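# Stand the toppled block row back up in a line

## Task

Set each block from the row that fell over back upright on one of its long edges, and press them against each other, face to face, so that those blocks alone form a single straight row; then release them.

## Robot and tools

Robot: two arms, left_arm and right_arm, each with six joints and a parallel gripper. Shared scene frame: origin on the table surface midway between the arms, +z up, +x outward across the table, and left_arm sits on the +y side. The names left and right do not correspond to sides of any image. Positions are in metres and orientations are quaternions (w, x, y, z). A gripper's fingers point along its own +z and close along its own y. The reported hand point lies between the finger pads, roughly 1 cm short of the tips, and can be slightly wrong, especially when the arm is stretched out.

Joint order. In every row you send and every per-joint list you read, each arm's joints appear as: elbow, wrist roll, shoulder, waist, wrist yaw, wrist pitch. The shoulder, wrist yaw and wrist roll have flipped signs relative to the URDF, so the usable ranges in your numbers are: waist -2.618 to 3.054, shoulder -3.142 to 0.000, elbow 0.000 to 3.142, wrist pitch -1.571 to 1.571, wrist yaw -1.571 to 1.571, wrist roll -2.094 to 2.094 (rad). Actual end stops may be off by up to 0.036 rad either way.

A row: exactly 14 numbers, each from -1 to 1. The first seven are left_arm (its six joints in the order above, then its opening), the last seven are right_arm in the same layout. Both arms must be filled in even when only one moves. Joint numbers are scaled offsets: 1.0 equals 1.202 rad for the waist, 1.258 for the shoulder, 1.238 for the elbow, 2.073 for the wrist pitch, 2.022 for the wrist yaw and wrist roll. The opening is not an offset but an absolute setting: +1 fully open, -1 shut.

execute_actions(actions): a list of actions executed one after another. Each action is a list of up to 15 rows, one row per 1/30 s control step; if fewer than 15 rows are given, the last row is repeated to fill out the 15 steps. Each row's joint numbers are offsets from the joint angles that held when that action began, not from the previous row; for the first action in a call they are offsets from the latest reported angles. An empty list simply fetches state and images. An action that would push any joint more than 0.036 rad beyond its range end is rejected for both arms; if the first action is rejected, or any action is malformed, nothing in the call runs. A joint pushed toward a real end stops there, and the result may print "joint sent to its limit" (absence of that line proves nothing).

move(target, speed, blocking): target is one 14-number row laid out as above, its offsets measured from the Joint positions in the most recent result that listed them. All joints travel along paths finishing together, so the hand follows a curve; duration is 0.5 to 10 s. speed (0.01 to 2 rad/s, default 0.5) caps the joint with the longest way to go. The move does not avoid obstacles or the other arm; faster moves and targets set deeper past a contact hit and press harder. blocking=false returns after 0.5 s while motion continues; until a result shows it ended, call wait or stop before sending new rows or moves. The extra "move:" line reports the ending (done, off_target, moving, held, fault), limits=held or limits=none, and each arm's joint farthest from target.

wait(seconds): 0 to 10; arms hold their last command and a running move continues. stop(): brakes a running move; it needs room, more when fast. zoom_image(camera, region): camera is cam_low, cam_left_wrist or cam_right_wrist; region is [x0, y0, x1, y1] pixels from the top-left, at most 504 by 504. Image sizes: cam_low 504x504, wrist cameras 616x616 (fisheye). finished_scene(scene): pass the current scene number; it ends that scene permanently and reports success.

Reading results: Joint positions and Joint velocities give, per arm, the six joints (rad, rad/s) then the finger-pad gap (m; 0.094 fully open). Joint targets shows where joints are currently driven. grip_measured expresses the opening on the command scale; readings may be off about 1 mm. "joint command not followed" means a clearance check altered some joint targets. Torque figures include offsets, scaling and noise. MOTOR HOT appears from 75 °C; at 90 °C the arm is halted 10 s, and at 100 °C it goes limp and falls; both show as OVER-TEMPERATURE FAULT.

Motion limits: each control step a joint's target may lead its measured angle by at most 0.202 (waist), 0.258 (shoulder), 0.238 (elbow), 0.573 (wrist pitch), 0.522 (wrist yaw and roll) rad, and targets that would move the hand over 70 mm away are scaled back, so big changes span several actions and may need re-commanding. Arms can sag under zero offsets; to hold position, command back to the desired angles first, then zeros, correcting any shortfall.

Gripping: to hold a block, command an opening around 0.03 under grip_measured; smaller gaps grip more lightly. Pads push roughly 50 to 62 N and can spike at first contact. Loose objects or held parts may get an occasional external shove. The robot keeps its last command while you compose replies.

Avoid: pushing or knocking any block off the table (task fails), arms colliding or pressing on each other, dropping blocks, slamming into the table or blocks, and very hard pushes. Open the grippers and release the blocks at the end.

Each tool is called after "Call:" in YAML: its name, and indented under it one key for each argument.

## Session

Call:
execute_actions:
  actions: []

Scene clock: 0.00 s.
left_arm: end_effector_position=(+0.4189, +0.1494, +0.2916) grip_measured=+1.000 end_effector_quat_wxyz=(+0.604, +0.391, +0.687, -0.101) | right_arm: end_effector_position=(+0.3338, -0.4237, +0.1100) grip_measured=+1.000 end_effector_quat_wxyz=(+0.034, -0.578, +0.813, +0.057)
Joint names: [elbow, wrist roll, shoulder, waist, wrist yaw, wrist pitch]
Joint positions: left_arm=[ 0.991 -0.545 -1.287 -0.013 -0.641 -0.022  0.094] | right_arm=[ 2.095  1.765 -2.223 -0.348  0.108 -1.519  0.094]
Joint velocities: left_arm=[-0.007  0.037  0.007  0.002  0.051 -0.007  0.   ] | right_arm=[ 0.007 -0.022 -0.002 -0.017  0.037 -0.022  0.   ]
Joint torques (N m, as the arm reports them, + toward a larger Joint positions number): no reading
Joint targets: left_arm=[0.995 -0.543 -1.282 -0.013 -0.643 -0.035] | right_arm=[2.104 1.765 -2.208 -0.348 0.116 -1.524]

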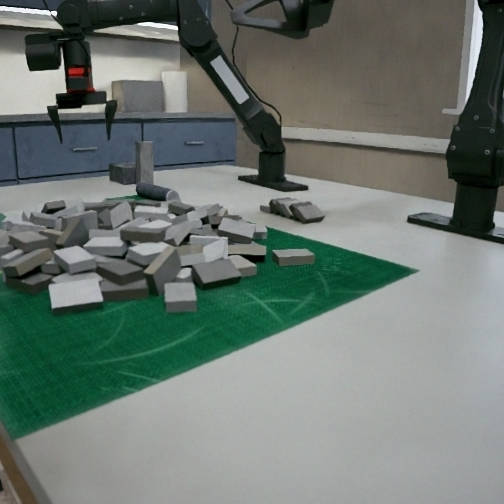

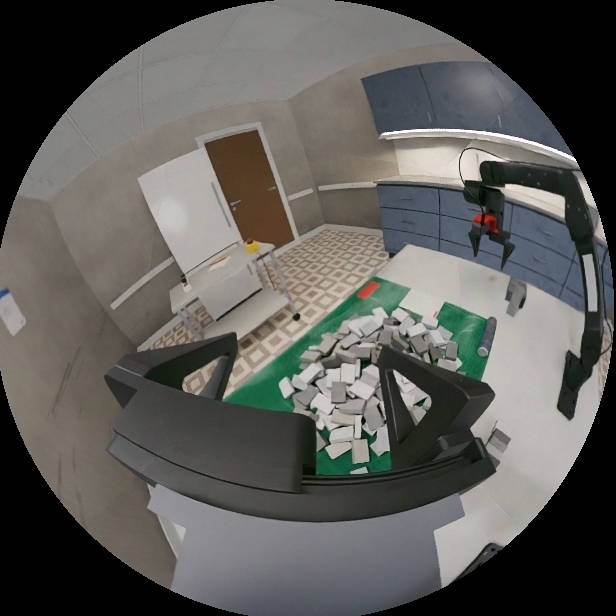

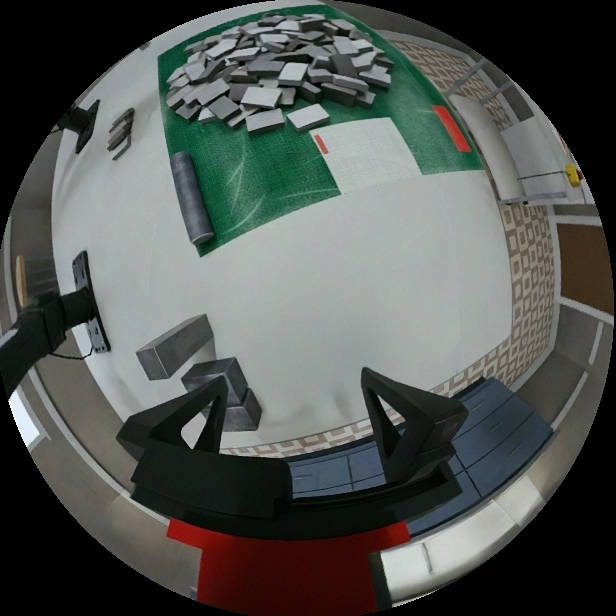

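Call:
move:
  target: [0.02,0.79,-0.215,-0.8,0.32,-0.445,1,0,0,0,0,0,0,1]
  speed: 0.8

Call:
zoom_image:
  camera: "cam_low"
  region: [240,160,360,240]

Scene clock: 3.33 s.
left_arm: end_effector_position=(+0.1749, +0.0352, +0.0565) grip_measured=+1.000 end_effector_quat_wxyz=(+0.019, -0.036, +0.998, -0.039) | right_arm: end_effector_position=(+0.3337, -0.4239, +0.1100) grip_measured=+1.000 end_effector_quat_wxyz=(+0.033, -0.578, +0.813, +0.057)
Joint names: [elbow, wrist roll, shoulder, waist, wrist yaw, wrist pitch]
Joint positions: left_arm=[ 0.991  1.045 -1.548 -0.966 -0.01  -0.929  0.094] | right_arm=[ 2.095  1.765 -2.223 -0.348  0.107 -1.519  0.094]
Joint velocities: left_arm=[-0.022 -0.022  0.007  0.007 -0.051 -0.066  0.   ] | right_arm=[ 0.007  0.037 -0.002  0.002 -0.037  0.022  0.   ]
Joint torques (N m, as the arm reports them, + toward a larger Joint positions number): left_arm=[ 7.79  0.11  4.76 -0.85  0.25  0.36] | right_arm=[ 5.83  0.   13.04  0.05  0.05 -0.1 ]
Joint targets: left_arm=[1.016 1.053 -1.557 -0.975 0.007 -0.944] | right_arm=[2.095 1.765 -2.223 -0.348 0.108 -1.519]
move: off_target (left_arm); limits=none; left_arm: farthest joint: the elbow, 0.024 radians from its target (0.024 radians at the start); right_arm: farthest joint: the wrist yaw, 0.001 radians from its target (0.000 radians at the start)

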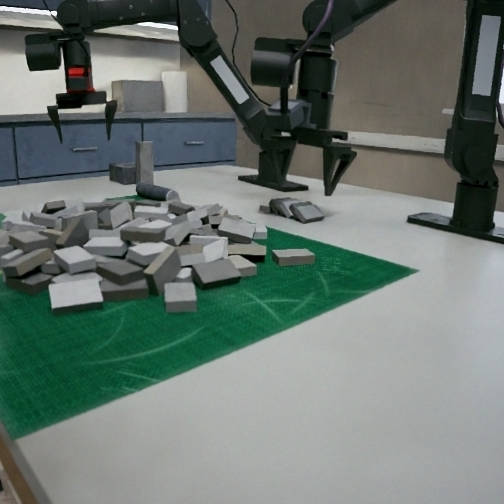

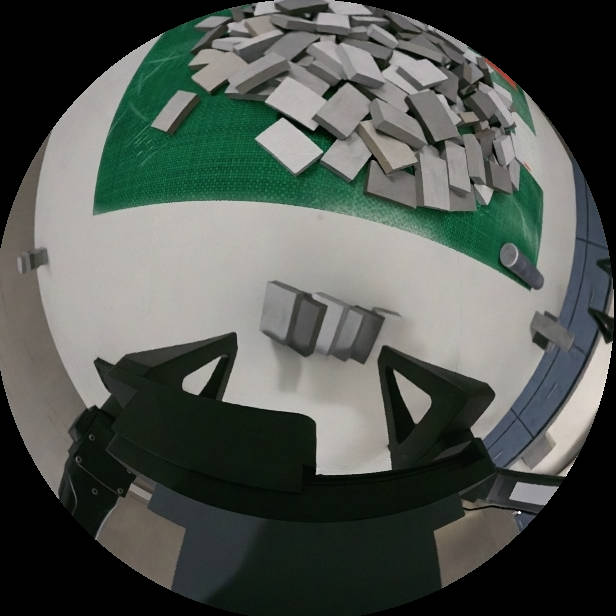

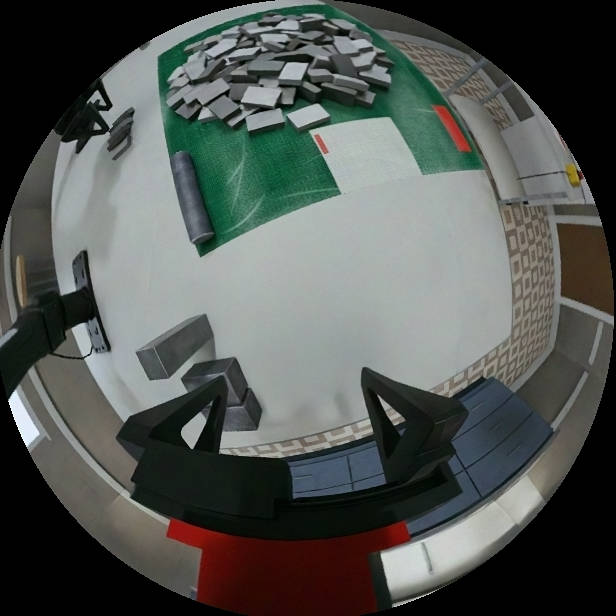

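Region (240, 160, 360, 240) of cam_low's 504x504 image, scaled by 4.200, with more detail than that image has.

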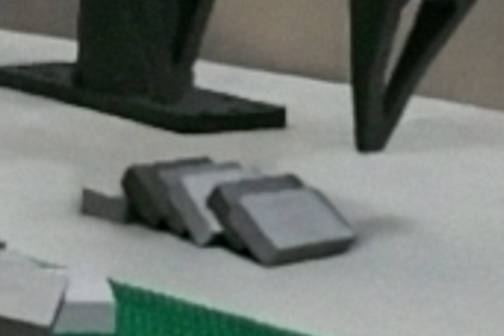

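Call:
move:
  target: [0,-0.073,-0.05,-0.035,0,0.028,1,0,0,0,0,0,0,1]
  speed: 0.2

Call:
move:
  target: [-0.05,0,-0.036,0,0,0.042,1,0,0,0,0,0,0,1]
  speed: 0.1

Call:
zoom_image:
  camera: "cam_low"
  region: [240,160,360,240]

Scene clock: 5.37 s.
left_arm: end_effector_position=(+0.1731, +0.0229, +0.0438) grip_measured=+1.000 end_effector_quat_wxyz=(+0.021, +0.048, +0.998, -0.037) | right_arm: end_effector_position=(+0.3336, -0.4240, +0.1099) grip_measured=+1.000 end_effector_quat_wxyz=(+0.032, -0.578, +0.813, +0.057)
Joint names: [elbow, wrist roll, shoulder, waist, wrist yaw, wrist pitch]
Joint positions: left_arm=[ 0.991  0.906 -1.601 -0.996 -0.009 -0.876  0.094] | right_arm=[ 2.095  1.765 -2.223 -0.348  0.106 -1.519  0.094]
Joint velocities: left_arm=[-0.012  0.022  0.007  0.012  0.037  0.022  0.   ] | right_arm=[-0.012  0.081 -0.012 -0.012  0.022  0.095  0.   ]
Joint torques (N m, as the arm reports them, + toward a larger Joint positions number): left_arm=[ 5.68 -0.09  5.27 -1.08  0.07  0.58] | right_arm=[ 5.9   0.06 13.1  -0.08  0.07 -0.11]
Joint targets: left_arm=[0.991 0.897 -1.611 -1.008 -0.009 -0.871] | right_arm=[2.095 1.765 -2.223 -0.348 0.107 -1.519]
move: done; limits=none; left_arm: farthest joint: the waist, 0.012 radians from its target (0.042 radians at the start); right_arm: farthest joint: the wrist yaw, 0.001 radians from its target (0.000 radians at the start)

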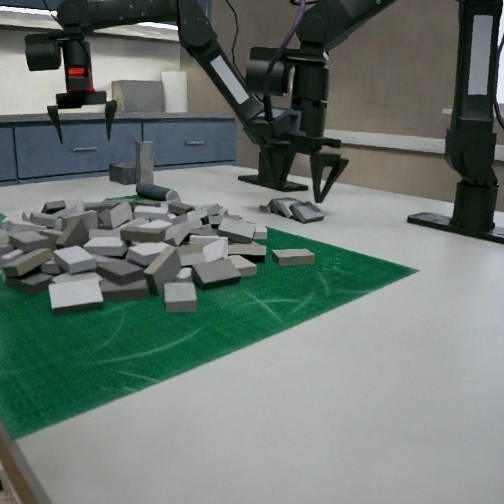

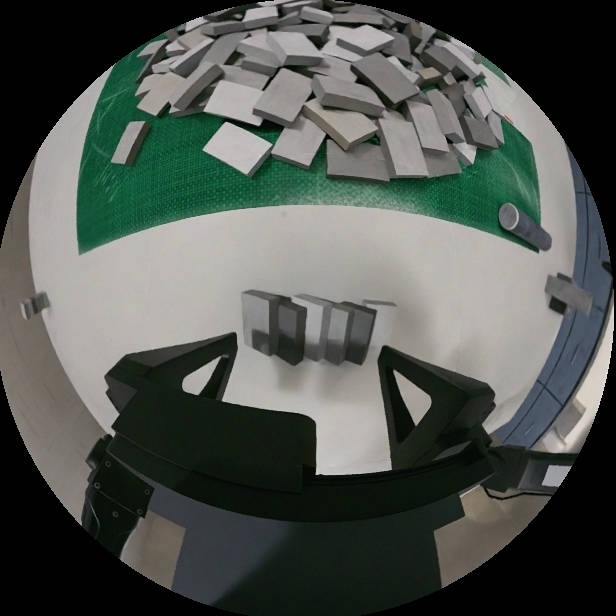

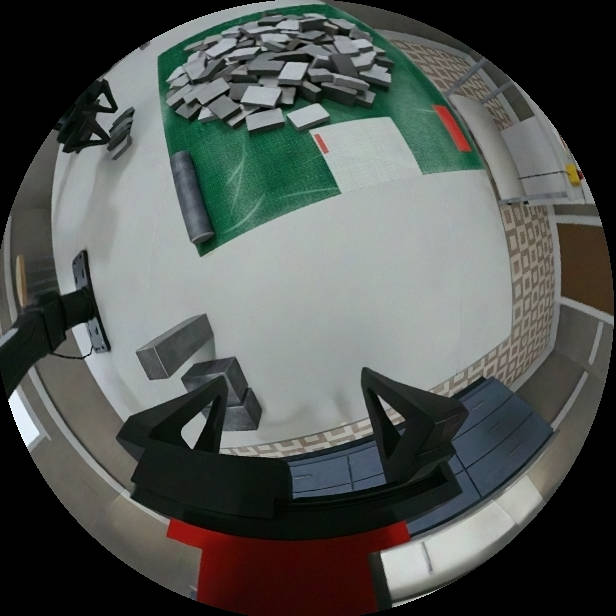

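Scene clock: 6.77 s.
left_arm: end_effector_position=(+0.1740, +0.0214, +0.0252) grip_measured=+1.000 end_effector_quat_wxyz=(+0.021, +0.048, +0.998, -0.038) | right_arm: end_effector_position=(+0.3335, -0.4242, +0.1099) grip_measured=+1.000 end_effector_quat_wxyz=(+0.032, -0.578, +0.813, +0.056)
Joint names: [elbow, wrist roll, shoulder, waist, wrist yaw, wrist pitch]
Joint positions: left_arm=[ 0.947  0.906 -1.636 -0.996 -0.009 -0.796  0.094] | right_arm=[ 2.095  1.765 -2.223 -0.348  0.105 -1.519  0.094]
Joint velocities: left_arm=[-0.002  0.022  0.022  0.002 -0.007 -0.066  0.   ] | right_arm=[ 0.002  0.037 -0.012 -0.007  0.007 -0.022  0.   ]
Joint torques (N m, as the arm reports them, + toward a larger Joint positions number): left_arm=[ 4.21 -0.04  5.48  0.    0.06  0.59] | right_arm=[ 5.76 -0.01 13.12 -0.08  0.05 -0.12]
Joint targets: left_arm=[0.930 0.906 -1.646 -0.996 -0.009 -0.789] | right_arm=[2.095 1.765 -2.223 -0.348 0.106 -1.519]
move: done; limits=none; left_arm: farthest joint: the elbow, 0.018 radians from its target (0.062 radians at the start); right_arm: farthest joint: the wrist yaw, 0.001 radians from its target (0.000 radians at the start)

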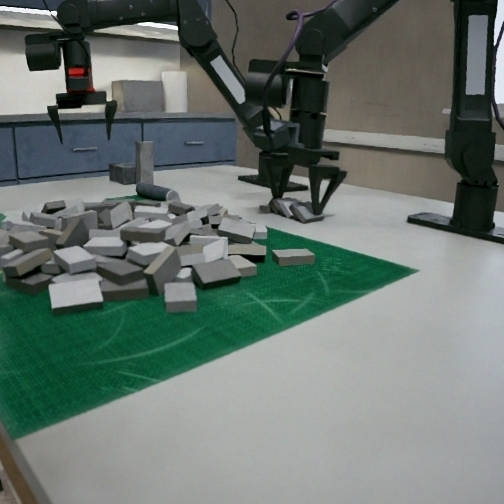

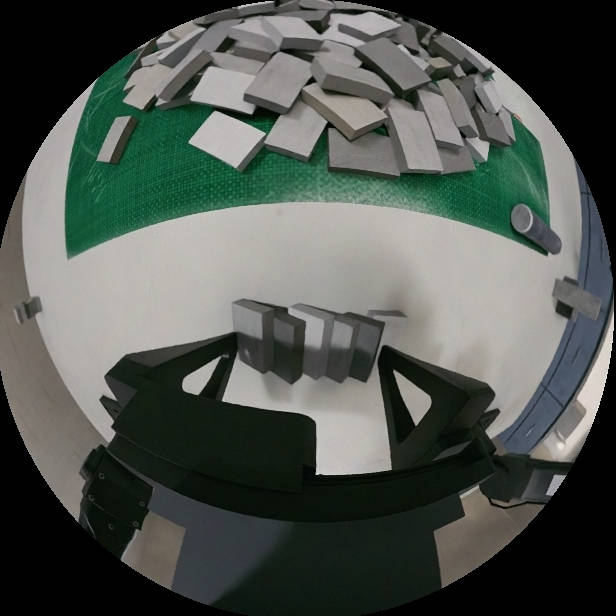

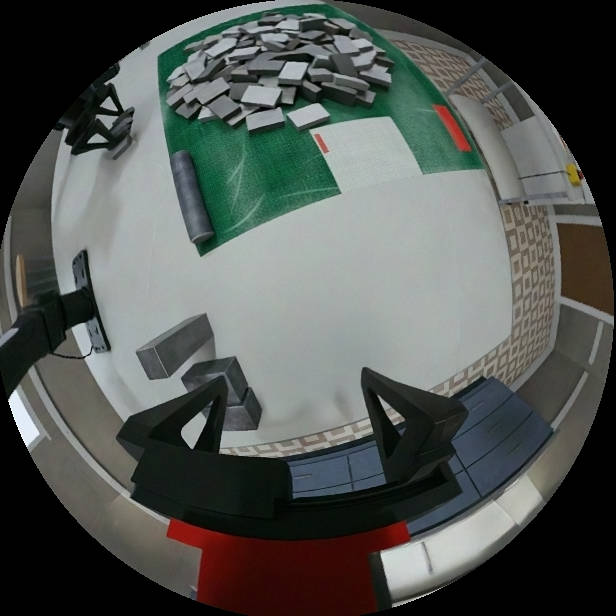

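Region (240, 160, 360, 240) of cam_low's 504x504 image, scaled by 4.200, with more detail than that image has.

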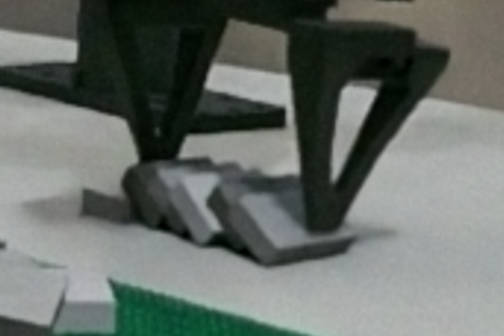

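Call:
move:
  target: [-0.036,0,0,0,0,0.013,1,0,0,0,0,0,0,1]
  speed: 0.05

Call:
zoom_image:
  camera: "cam_low"
  region: [240,160,360,240]

Scene clock: 8.23 s.
left_arm: end_effector_position=(+0.1733, +0.0225, +0.0228) grip_measured=+1.000 end_effector_quat_wxyz=(+0.021, +0.048, +0.998, -0.038) | right_arm: end_effector_position=(+0.3334, -0.4244, +0.1099) grip_measured=+1.000 end_effector_quat_wxyz=(+0.031, -0.578, +0.813, +0.056)
Joint names: [elbow, wrist roll, shoulder, waist, wrist yaw, wrist pitch]
Joint positions: left_arm=[ 0.937  0.906 -1.636 -0.996 -0.009 -0.786  0.094] | right_arm=[ 2.095  1.765 -2.223 -0.348  0.104 -1.519  0.094]
Joint velocities: left_arm=[ 0.007  0.022  0.012  0.002 -0.022  0.037  0.   ] | right_arm=[ 0.012 -0.081 -0.007  0.002  0.066 -0.066  0.   ]
Joint torques (N m, as the arm reports them, + toward a larger Joint positions number): left_arm=[3.03 0.01 6.03 0.03 0.04 0.68] | right_arm=[ 5.67  0.02 13.16  0.02  0.07 -0.15]
Joint targets: left_arm=[0.903 0.906 -1.636 -0.996 -0.009 -0.769] | right_arm=[2.095 1.765 -2.223 -0.348 0.105 -1.519]
move: off_target (left_arm); limits=none; left_arm: farthest joint: the elbow, 0.034 radians from its target (0.045 radians at the start); right_arm: farthest joint: the wrist yaw, 0.001 radians from its target (0.000 radians at the start)

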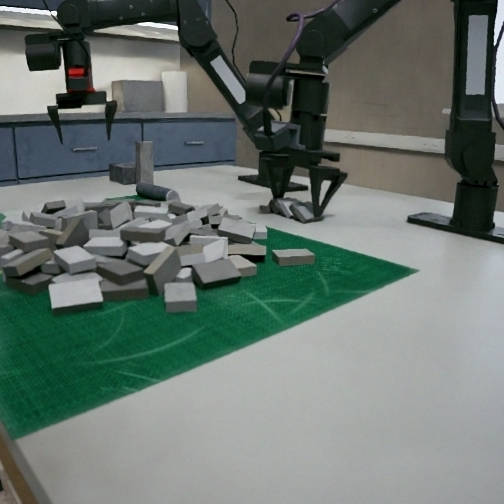

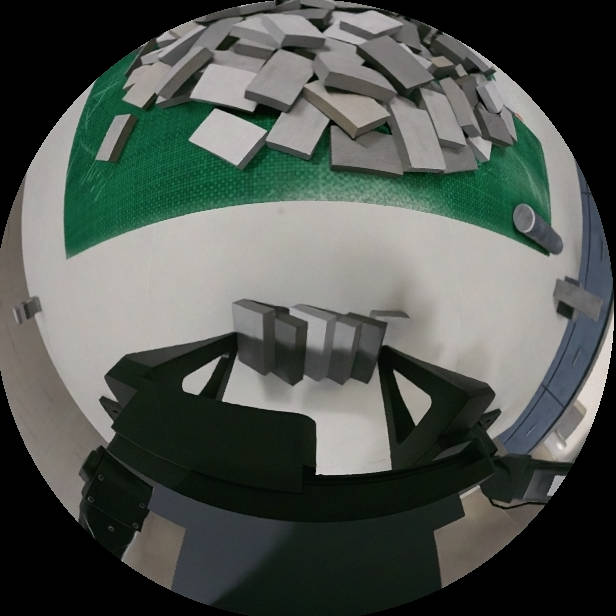

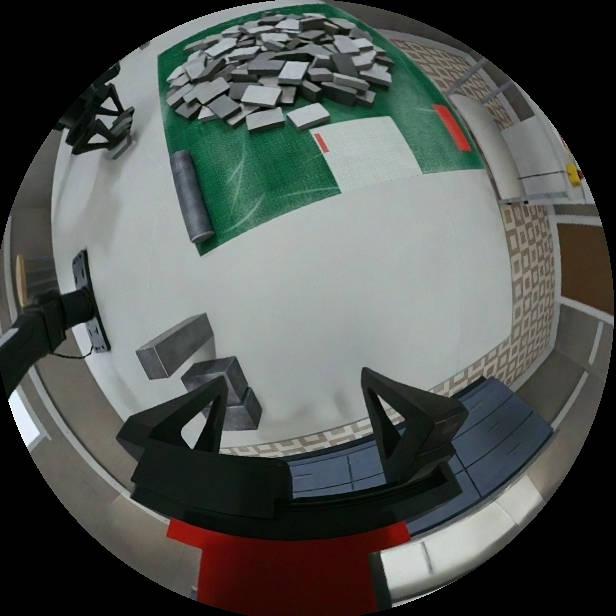

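Region (240, 160, 360, 240) of cam_low's 504x504 image, scaled by 4.200, with more detail than that image has.

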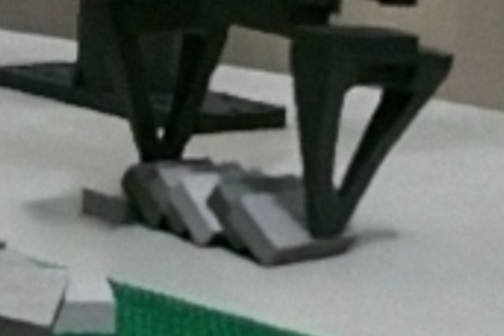

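Call:
execute_actions:
  actions:
    - [[0,0,0.022,0,0,0,1,0,0,0,0,0,0,1]]
    - [[0,0,0,0.022,0,-0.016,1,0,0,0,0,0,0,1]]
    - [[-0.034,0,0,0,0,0.013,1,0,0,0,0,0,0,1]]
    - [[0,0,0,0,0,0,1,0,0,0,0,0,0,1]]

Call:
zoom_image:
  camera: "cam_low"
  region: [240,160,360,240]

Scene clock: 10.70 s.
left_arm: end_effector_position=(+0.1754, +0.0245, +0.0219) grip_measured=+1.000 end_effector_quat_wxyz=(+0.023, +0.041, +0.998, -0.045) | right_arm: end_effector_position=(+0.3331, -0.4250, +0.1098) grip_measured=+1.000 end_effector_quat_wxyz=(+0.030, -0.578, +0.813, +0.055)
Joint names: [elbow, wrist roll, shoulder, waist, wrist yaw, wrist pitch]
Joint positions: left_arm=[ 0.918  0.906 -1.624 -0.983 -0.015 -0.766  0.094] | right_arm=[ 2.095  1.765 -2.223 -0.348  0.1   -1.519  0.094]
Joint velocities: left_arm=[ 0.012  0.051  0.002 -0.007  0.037 -0.081  0.   ] | right_arm=[ 0.007 -0.007  0.022  0.017 -0.007 -0.081  0.   ]
Joint torques (N m, as the arm reports them, + toward a larger Joint positions number): left_arm=[ 5.45 -0.04  6.06  0.06  0.01  0.54] | right_arm=[ 5.76  0.04 13.02  0.2   0.07 -0.11]
Joint targets: left_arm=[0.918 0.906 -1.624 -0.983 -0.014 -0.766] | right_arm=[2.095 1.765 -2.223 -0.348 0.101 -1.519]

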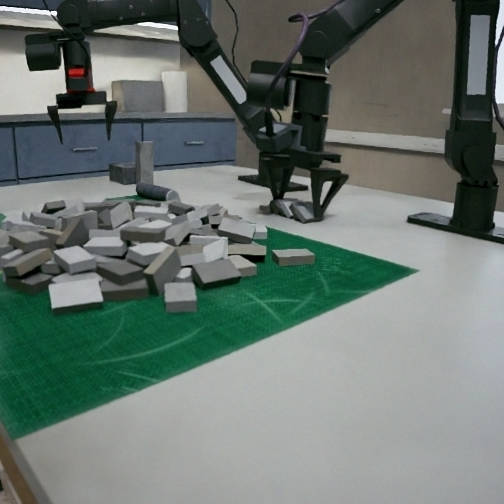

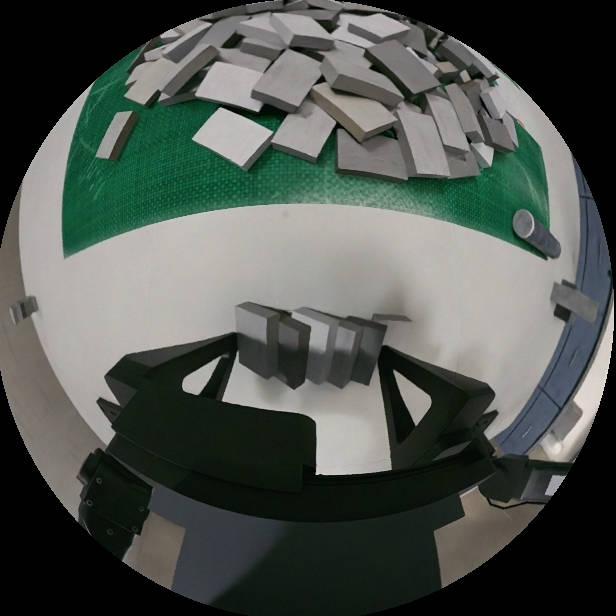

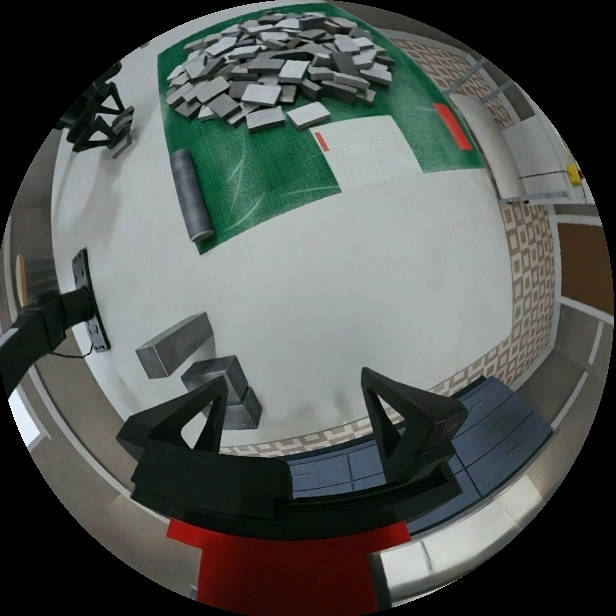

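Region (240, 160, 360, 240) of cam_low's 504x504 image, scaled by 4.200, with more detail than that image has.

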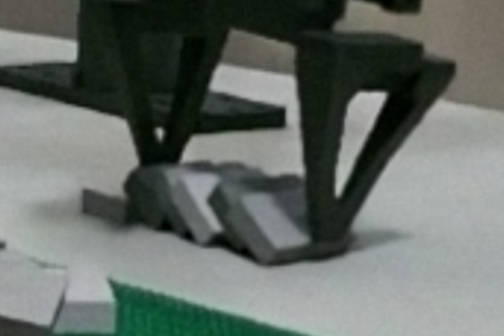

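Now clear; lower with the shoulder, then push.

Call:
execute_actions:
  actions:
    - [[0,0,-0.02,0,0,0.008,1,0,0,0,0,0,0,1]]
    - [[0,0,0,0,0,0,1,0,0,0,0,0,0,1]]

Call:
move:
  target: [0.078,0.025,-0.056,-0.052,0,0.006,1,0,0,0,0,0,0,1]
  speed: 0.05

Call:
zoom_image:
  camera: "cam_low"
  region: [240,160,360,240]

Scene clock: 12.07 s.
left_arm: end_effector_position=(+0.1760, +0.0234, +0.0189) grip_measured=+1.000 end_effector_quat_wxyz=(+0.022, +0.041, +0.998, -0.044) | right_arm: end_effector_position=(+0.3329, -0.4253, +0.1098) grip_measured=+1.000 end_effector_quat_wxyz=(+0.029, -0.578, +0.813, +0.055)
Joint names: [elbow, wrist roll, shoulder, waist, wrist yaw, wrist pitch]
Joint positions: left_arm=[ 0.918  0.906 -1.636 -0.983 -0.015 -0.756  0.094] | right_arm=[ 2.095  1.765 -2.223 -0.348  0.098 -1.519  0.094]
Joint velocities: left_arm=[0.022 0.022 0.017 0.022 0.037 0.007 0.   ] | right_arm=[0.002 0.022 0.012 0.002 0.037 0.007 0.   ]
Joint torques (N m, as the arm reports them, + toward a larger Joint positions number): left_arm=[ 5.52  0.    6.07 -0.04  0.05  0.52] | right_arm=[ 5.86  0.02 13.07 -0.06  0.04 -0.12]
Joint targets: left_arm=[0.918 0.906 -1.636 -0.983 -0.015 -0.756] | right_arm=[2.095 1.765 -2.223 -0.348 0.099 -1.519]

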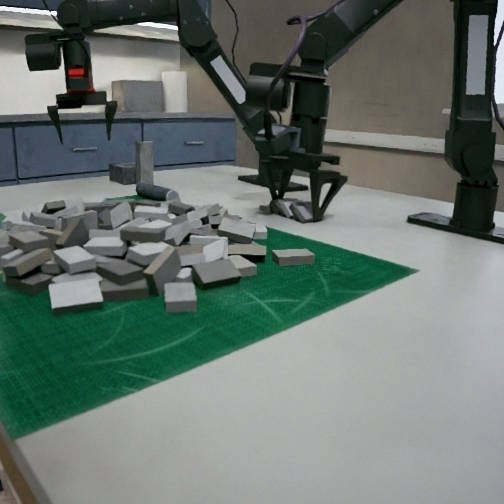

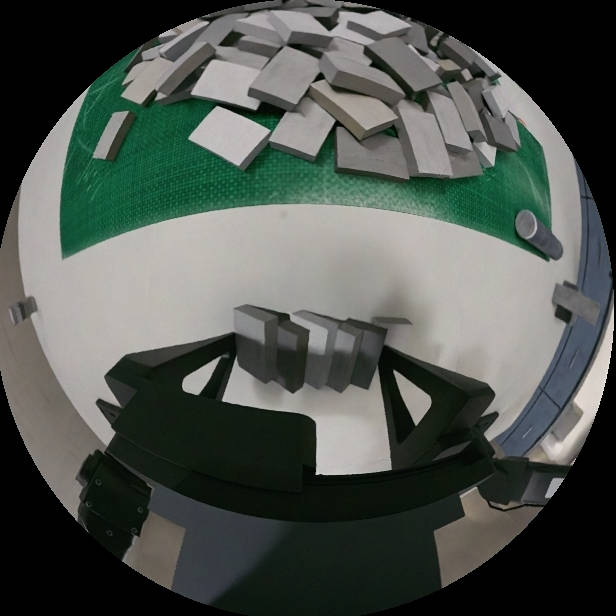

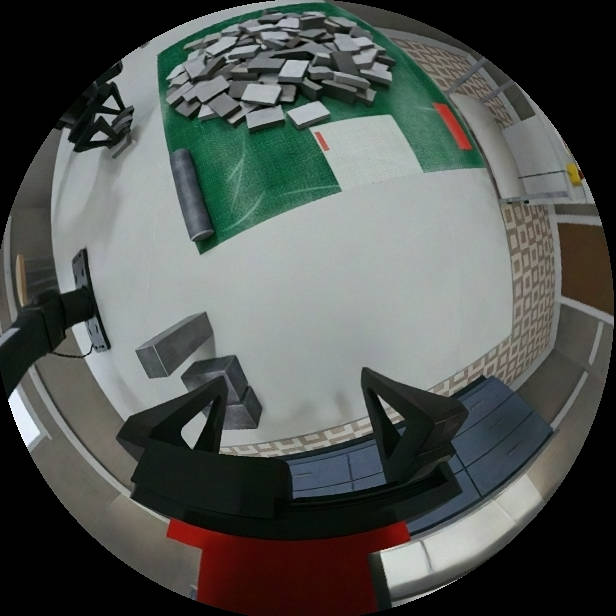

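Scene clock: 14.30 s.
left_arm: end_effector_position=(+0.1729, +0.0023, +0.0185) grip_measured=+1.000 end_effector_quat_wxyz=(+0.020, +0.044, +0.998, -0.044) | right_arm: end_effector_position=(+0.3328, -0.4254, +0.1098) grip_measured=+1.000 end_effector_quat_wxyz=(+0.028, -0.578, +0.813, +0.055)
Joint names: [elbow, wrist roll, shoulder, waist, wrist yaw, wrist pitch]
Joint positions: left_arm=[ 0.985  0.948 -1.697 -1.03  -0.015 -0.763  0.094] | right_arm=[ 2.095  1.765 -2.223 -0.348  0.097 -1.519  0.094]
Joint velocities: left_arm=[-0.002  0.037  0.007 -0.002 -0.007 -0.007  0.   ] | right_arm=[-0.002  0.037 -0.007 -0.007 -0.007 -0.037  0.   ]
Joint torques (N m, as the arm reports them, + toward a larger Joint positions number): left_arm=[ 7.75  0.1   6.08 -1.39  0.03  0.72] | right_arm=[ 5.87  0.02 12.98  0.08  0.09 -0.13]
Joint targets: left_arm=[1.015 0.957 -1.707 -1.045 -0.015 -0.743] | right_arm=[2.095 1.765 -2.223 -0.348 0.098 -1.519]
move: off_target (left_arm); limits=none; left_arm: farthest joint: the elbow, 0.030 radians from its target (0.096 radians at the start); right_arm: farthest joint: the wrist yaw, 0.001 radians from its target (0.000 radians at the start)

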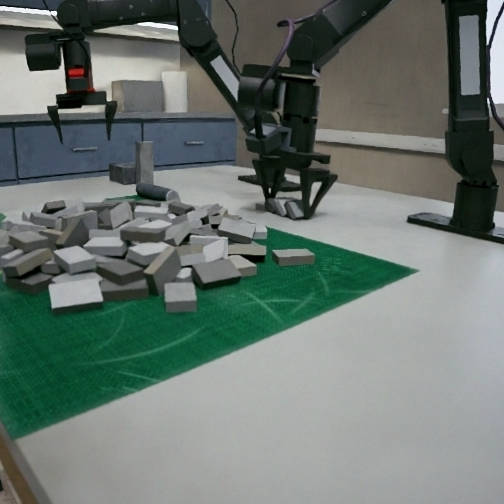

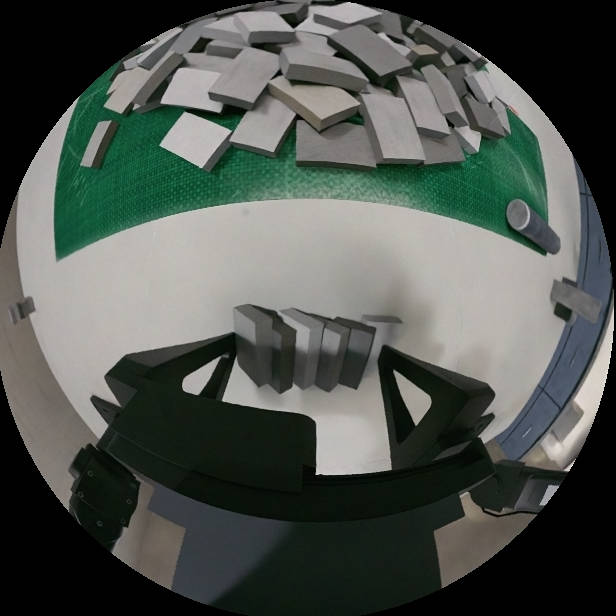

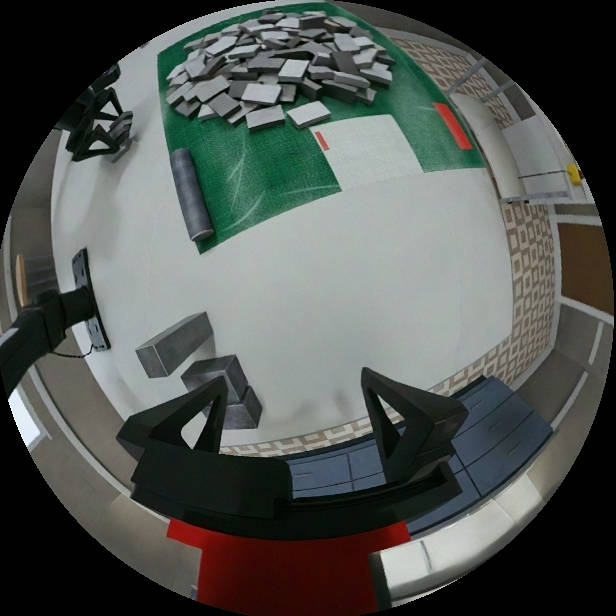

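Region (240, 160, 360, 240) of cam_low's 504x504 image, scaled by 4.200, with more detail than that image has.

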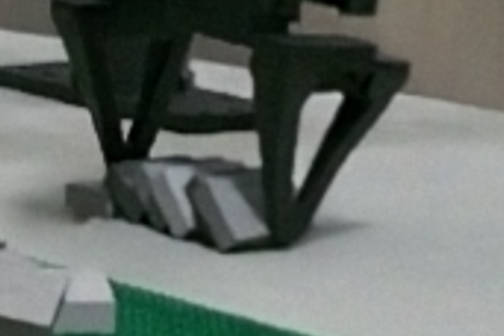

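Call:
execute_actions:
  actions:
    - [[0,0,-0.025,0,0,0.008,1,0,0,0,0,0,0,1]]
    - [[0,0,-0.018,0,0,0,0.9,0,0,0,0,0,0,1]]
    - [[0,0,-0.018,0,0,0,0.8,0,0,0,0,0,0,1]]
    - [[0,0,-0.018,0,0,0,0.7,0,0,0,0,0,0,1]]

Call:
zoom_image:
  camera: "cam_low"
  region: [240,160,360,240]

Scene clock: 16.73 s.
left_arm: end_effector_position=(+0.1730, -0.0002, +0.0174) grip_measured=+0.703 end_effector_quat_wxyz=(+0.019, +0.044, +0.998, -0.048) | right_arm: end_effector_position=(+0.3325, -0.4260, +0.1097) grip_measured=+1.000 end_effector_quat_wxyz=(+0.027, -0.578, +0.813, +0.054)
Joint names: [elbow, wrist roll, shoulder, waist, wrist yaw, wrist pitch]
Joint positions: left_arm=[ 0.985  0.948 -1.702 -1.03  -0.021 -0.752  0.08 ] | right_arm=[ 2.095  1.765 -2.223 -0.348  0.093 -1.519  0.094]
Joint velocities: left_arm=[ 0.007 -0.037  0.017 -0.002  0.037  0.081  0.001] | right_arm=[ 0.007 -0.022 -0.007 -0.012 -0.066  0.037  0.   ]
Joint torques (N m, as the arm reports them, + toward a larger Joint positions number): left_arm=[ 5.54 -0.02  5.03  0.02  0.08  0.53] | right_arm=[ 5.84  0.02 13.02  0.05  0.04 -0.1 ]
Joint targets: left_arm=[0.985 0.948 -1.725 -1.030 -0.020 -0.754] | right_arm=[2.095 1.765 -2.223 -0.348 0.094 -1.519]

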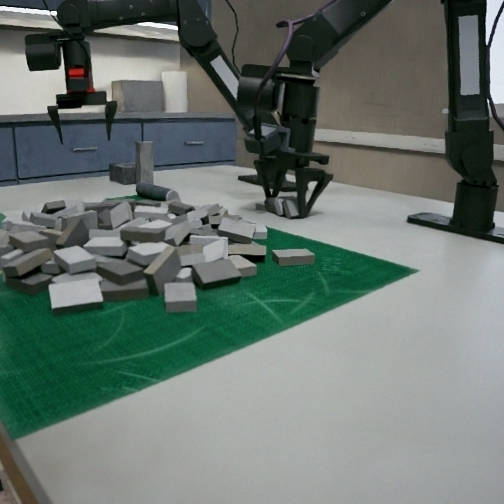

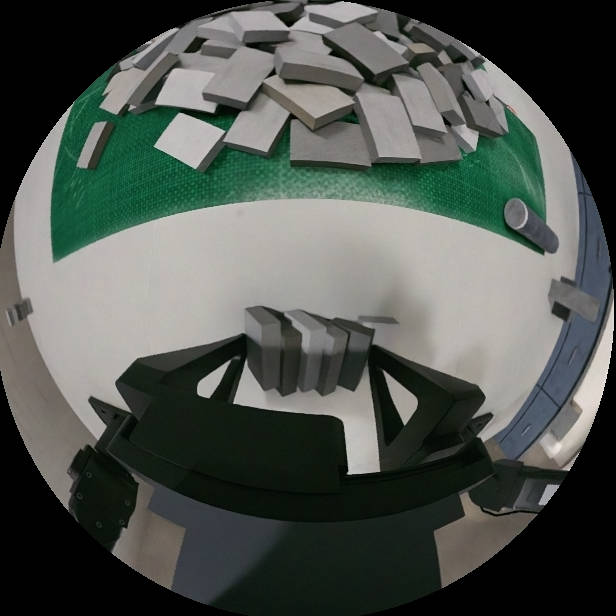

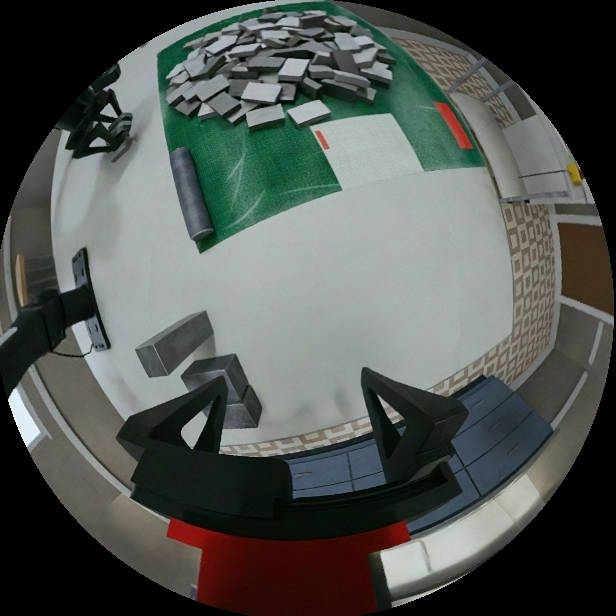

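Region (240, 160, 360, 240) of cam_low's 504x504 image, scaled by 4.200, with more detail than that image has.

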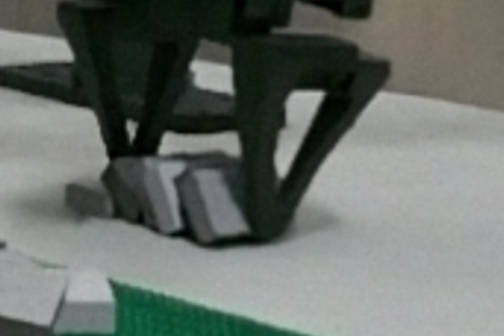

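Call:
move:
  target: [0.052,0.012,-0.028,-0.032,0,0.008,1,0,0,0,0,0,0,1]
  speed: 0.05

Call:
zoom_image:
  camera: "cam_left_wrist"
  region: [200,270,440,420]

Scene clock: 18.80 s.
left_arm: end_effector_position=(+0.1712, -0.0114, +0.0183) grip_measured=+1.000 end_effector_quat_wxyz=(+0.020, +0.048, +0.997, -0.050) | right_arm: end_effector_position=(+0.3324, -0.4262, +0.1097) grip_measured=+1.000 end_effector_quat_wxyz=(+0.026, -0.579, +0.813, +0.054)
Joint names: [elbow, wrist roll, shoulder, waist, wrist yaw, wrist pitch]
Joint positions: left_arm=[ 1.019  0.964 -1.728 -1.054 -0.02  -0.755  0.094] | right_arm=[ 2.095  1.765 -2.223 -0.348  0.092 -1.519  0.094]
Joint velocities: left_arm=[-0.022 -0.007  0.012 -0.007 -0.022  0.007  0.   ] | right_arm=[-0.007 -0.066 -0.022  0.002  0.022 -0.066  0.   ]
Joint torques (N m, as the arm reports them, + toward a larger Joint positions number): left_arm=[ 7.72  0.05  6.46 -1.39  0.03  0.72] | right_arm=[ 5.73  0.01 13.01 -0.01  0.06 -0.11]
Joint targets: left_arm=[1.049 0.973 -1.737 -1.069 -0.021 -0.735] | right_arm=[2.095 1.765 -2.223 -0.348 0.093 -1.519]
move: off_target (left_arm); limits=none; left_arm: farthest joint: the elbow, 0.031 radians from its target (0.065 radians at the start); right_arm: farthest joint: the wrist yaw, 0.001 radians from its target (0.000 radians at the start)

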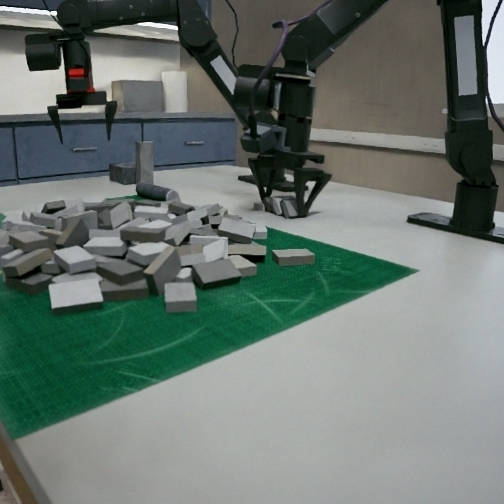

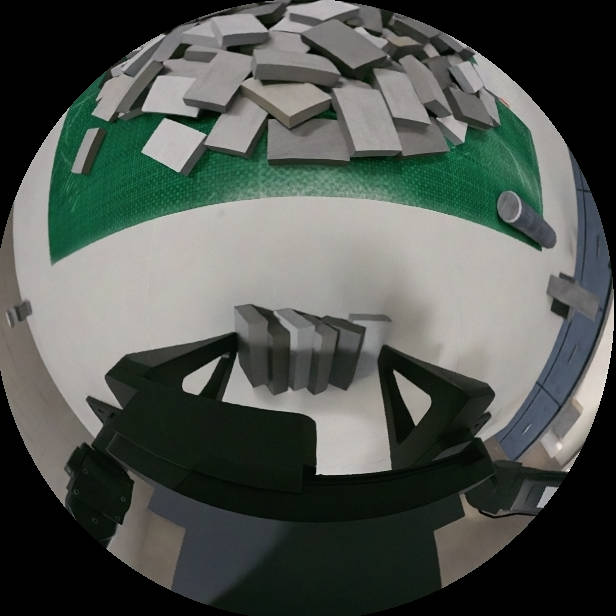

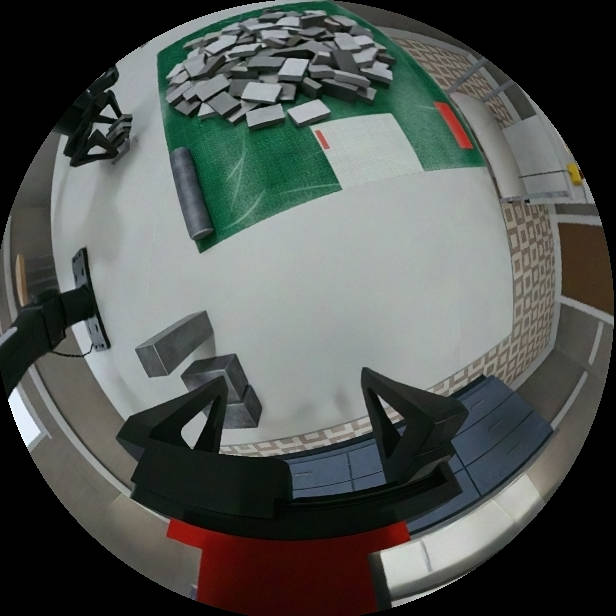

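Region (200, 270, 440, 420) of cam_left_wrist's 616x616 image, scaled by 2.100, with more detail than that image has; it fills the top 315 rows of this view, and the rest is white.

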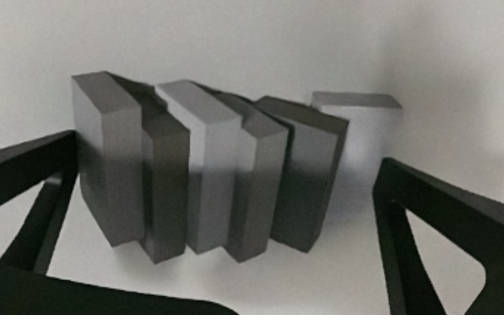

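Repeat pin-and-close.

Call:
execute_actions:
  actions:
    - [[0,0,-0.025,0,0,0.008,1,0,0,0,0,0,0,1]]
    - [[0,0,-0.018,0,0,0,0.9,0,0,0,0,0,0,1]]
    - [[0,0,-0.018,0,0,0,0.8,0,0,0,0,0,0,1]]
    - [[0,0,-0.018,0,0,0,0.7,0,0,0,0,0,0,1]]
    - [[0,0,-0.018,0,0,0,0.6,0,0,0,0,0,0,1]]
    - [[0,0,-0.018,0,0,0,0.5,0,0,0,0,0,0,1]]

Call:
zoom_image:
  camera: "cam_low"
  region: [230,160,350,240]

Scene clock: 22.37 s.
left_arm: end_effector_position=(+0.1711, -0.0149, +0.0169) grip_measured=+0.504 end_effector_quat_wxyz=(+0.018, +0.048, +0.997, -0.057) | right_arm: end_effector_position=(+0.3319, -0.4270, +0.1096) grip_measured=+1.000 end_effector_quat_wxyz=(+0.024, -0.579, +0.814, +0.053)
Joint names: [elbow, wrist roll, shoulder, waist, wrist yaw, wrist pitch]
Joint positions: left_arm=[ 1.019  0.965 -1.734 -1.054 -0.03  -0.741  0.071] | right_arm=[ 2.095  1.765 -2.223 -0.348  0.087 -1.519  0.094]
Joint velocities: left_arm=[ 0.007  0.066 -0.002  0.002 -0.007 -0.022 -0.001] | right_arm=[-0.007 -0.066 -0.012 -0.012  0.022  0.066  0.   ]
Joint torques (N m, as the arm reports them, + toward a larger Joint positions number): left_arm=[ 5.63  0.    5.28 -0.04  0.06  0.57] | right_arm=[ 5.88  0.03 12.99  0.02  0.03 -0.11]
Joint targets: left_arm=[1.019 0.965 -1.757 -1.054 -0.030 -0.741] | right_arm=[2.095 1.765 -2.223 -0.348 0.088 -1.519]

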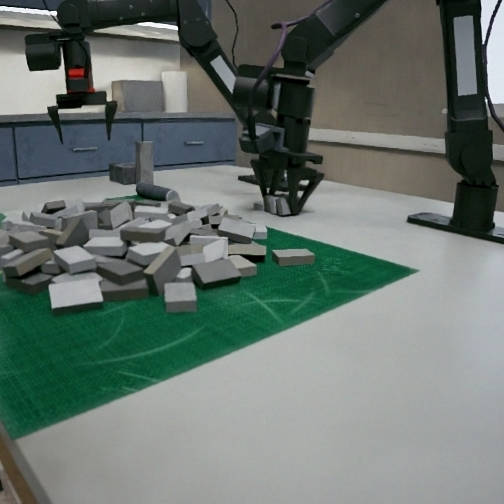

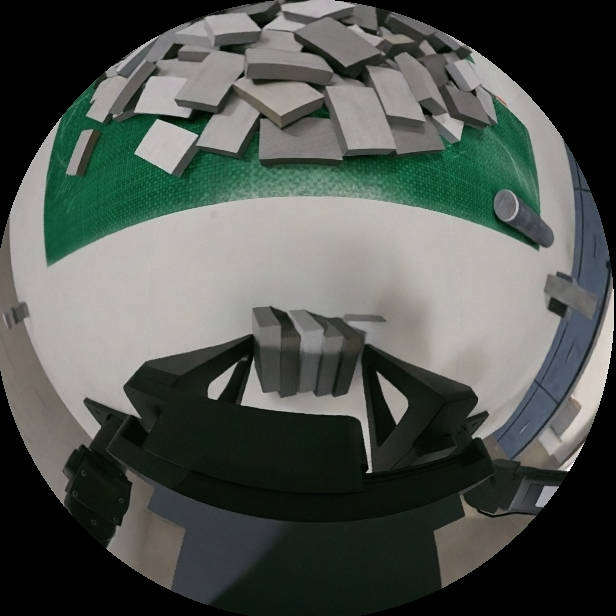

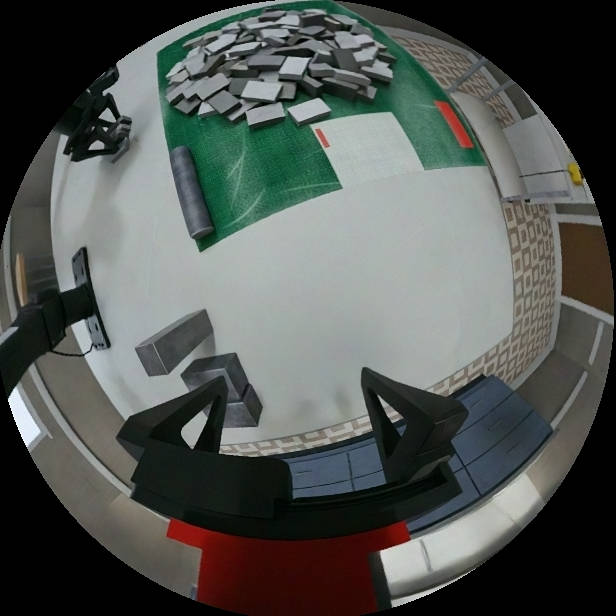

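Region (230, 160, 350, 240) of cam_low's 504x504 image, scaled by 4.200, with more detail than that image has.

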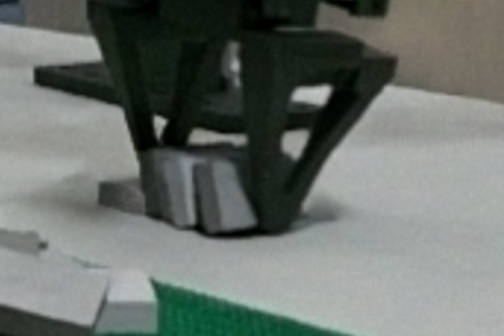

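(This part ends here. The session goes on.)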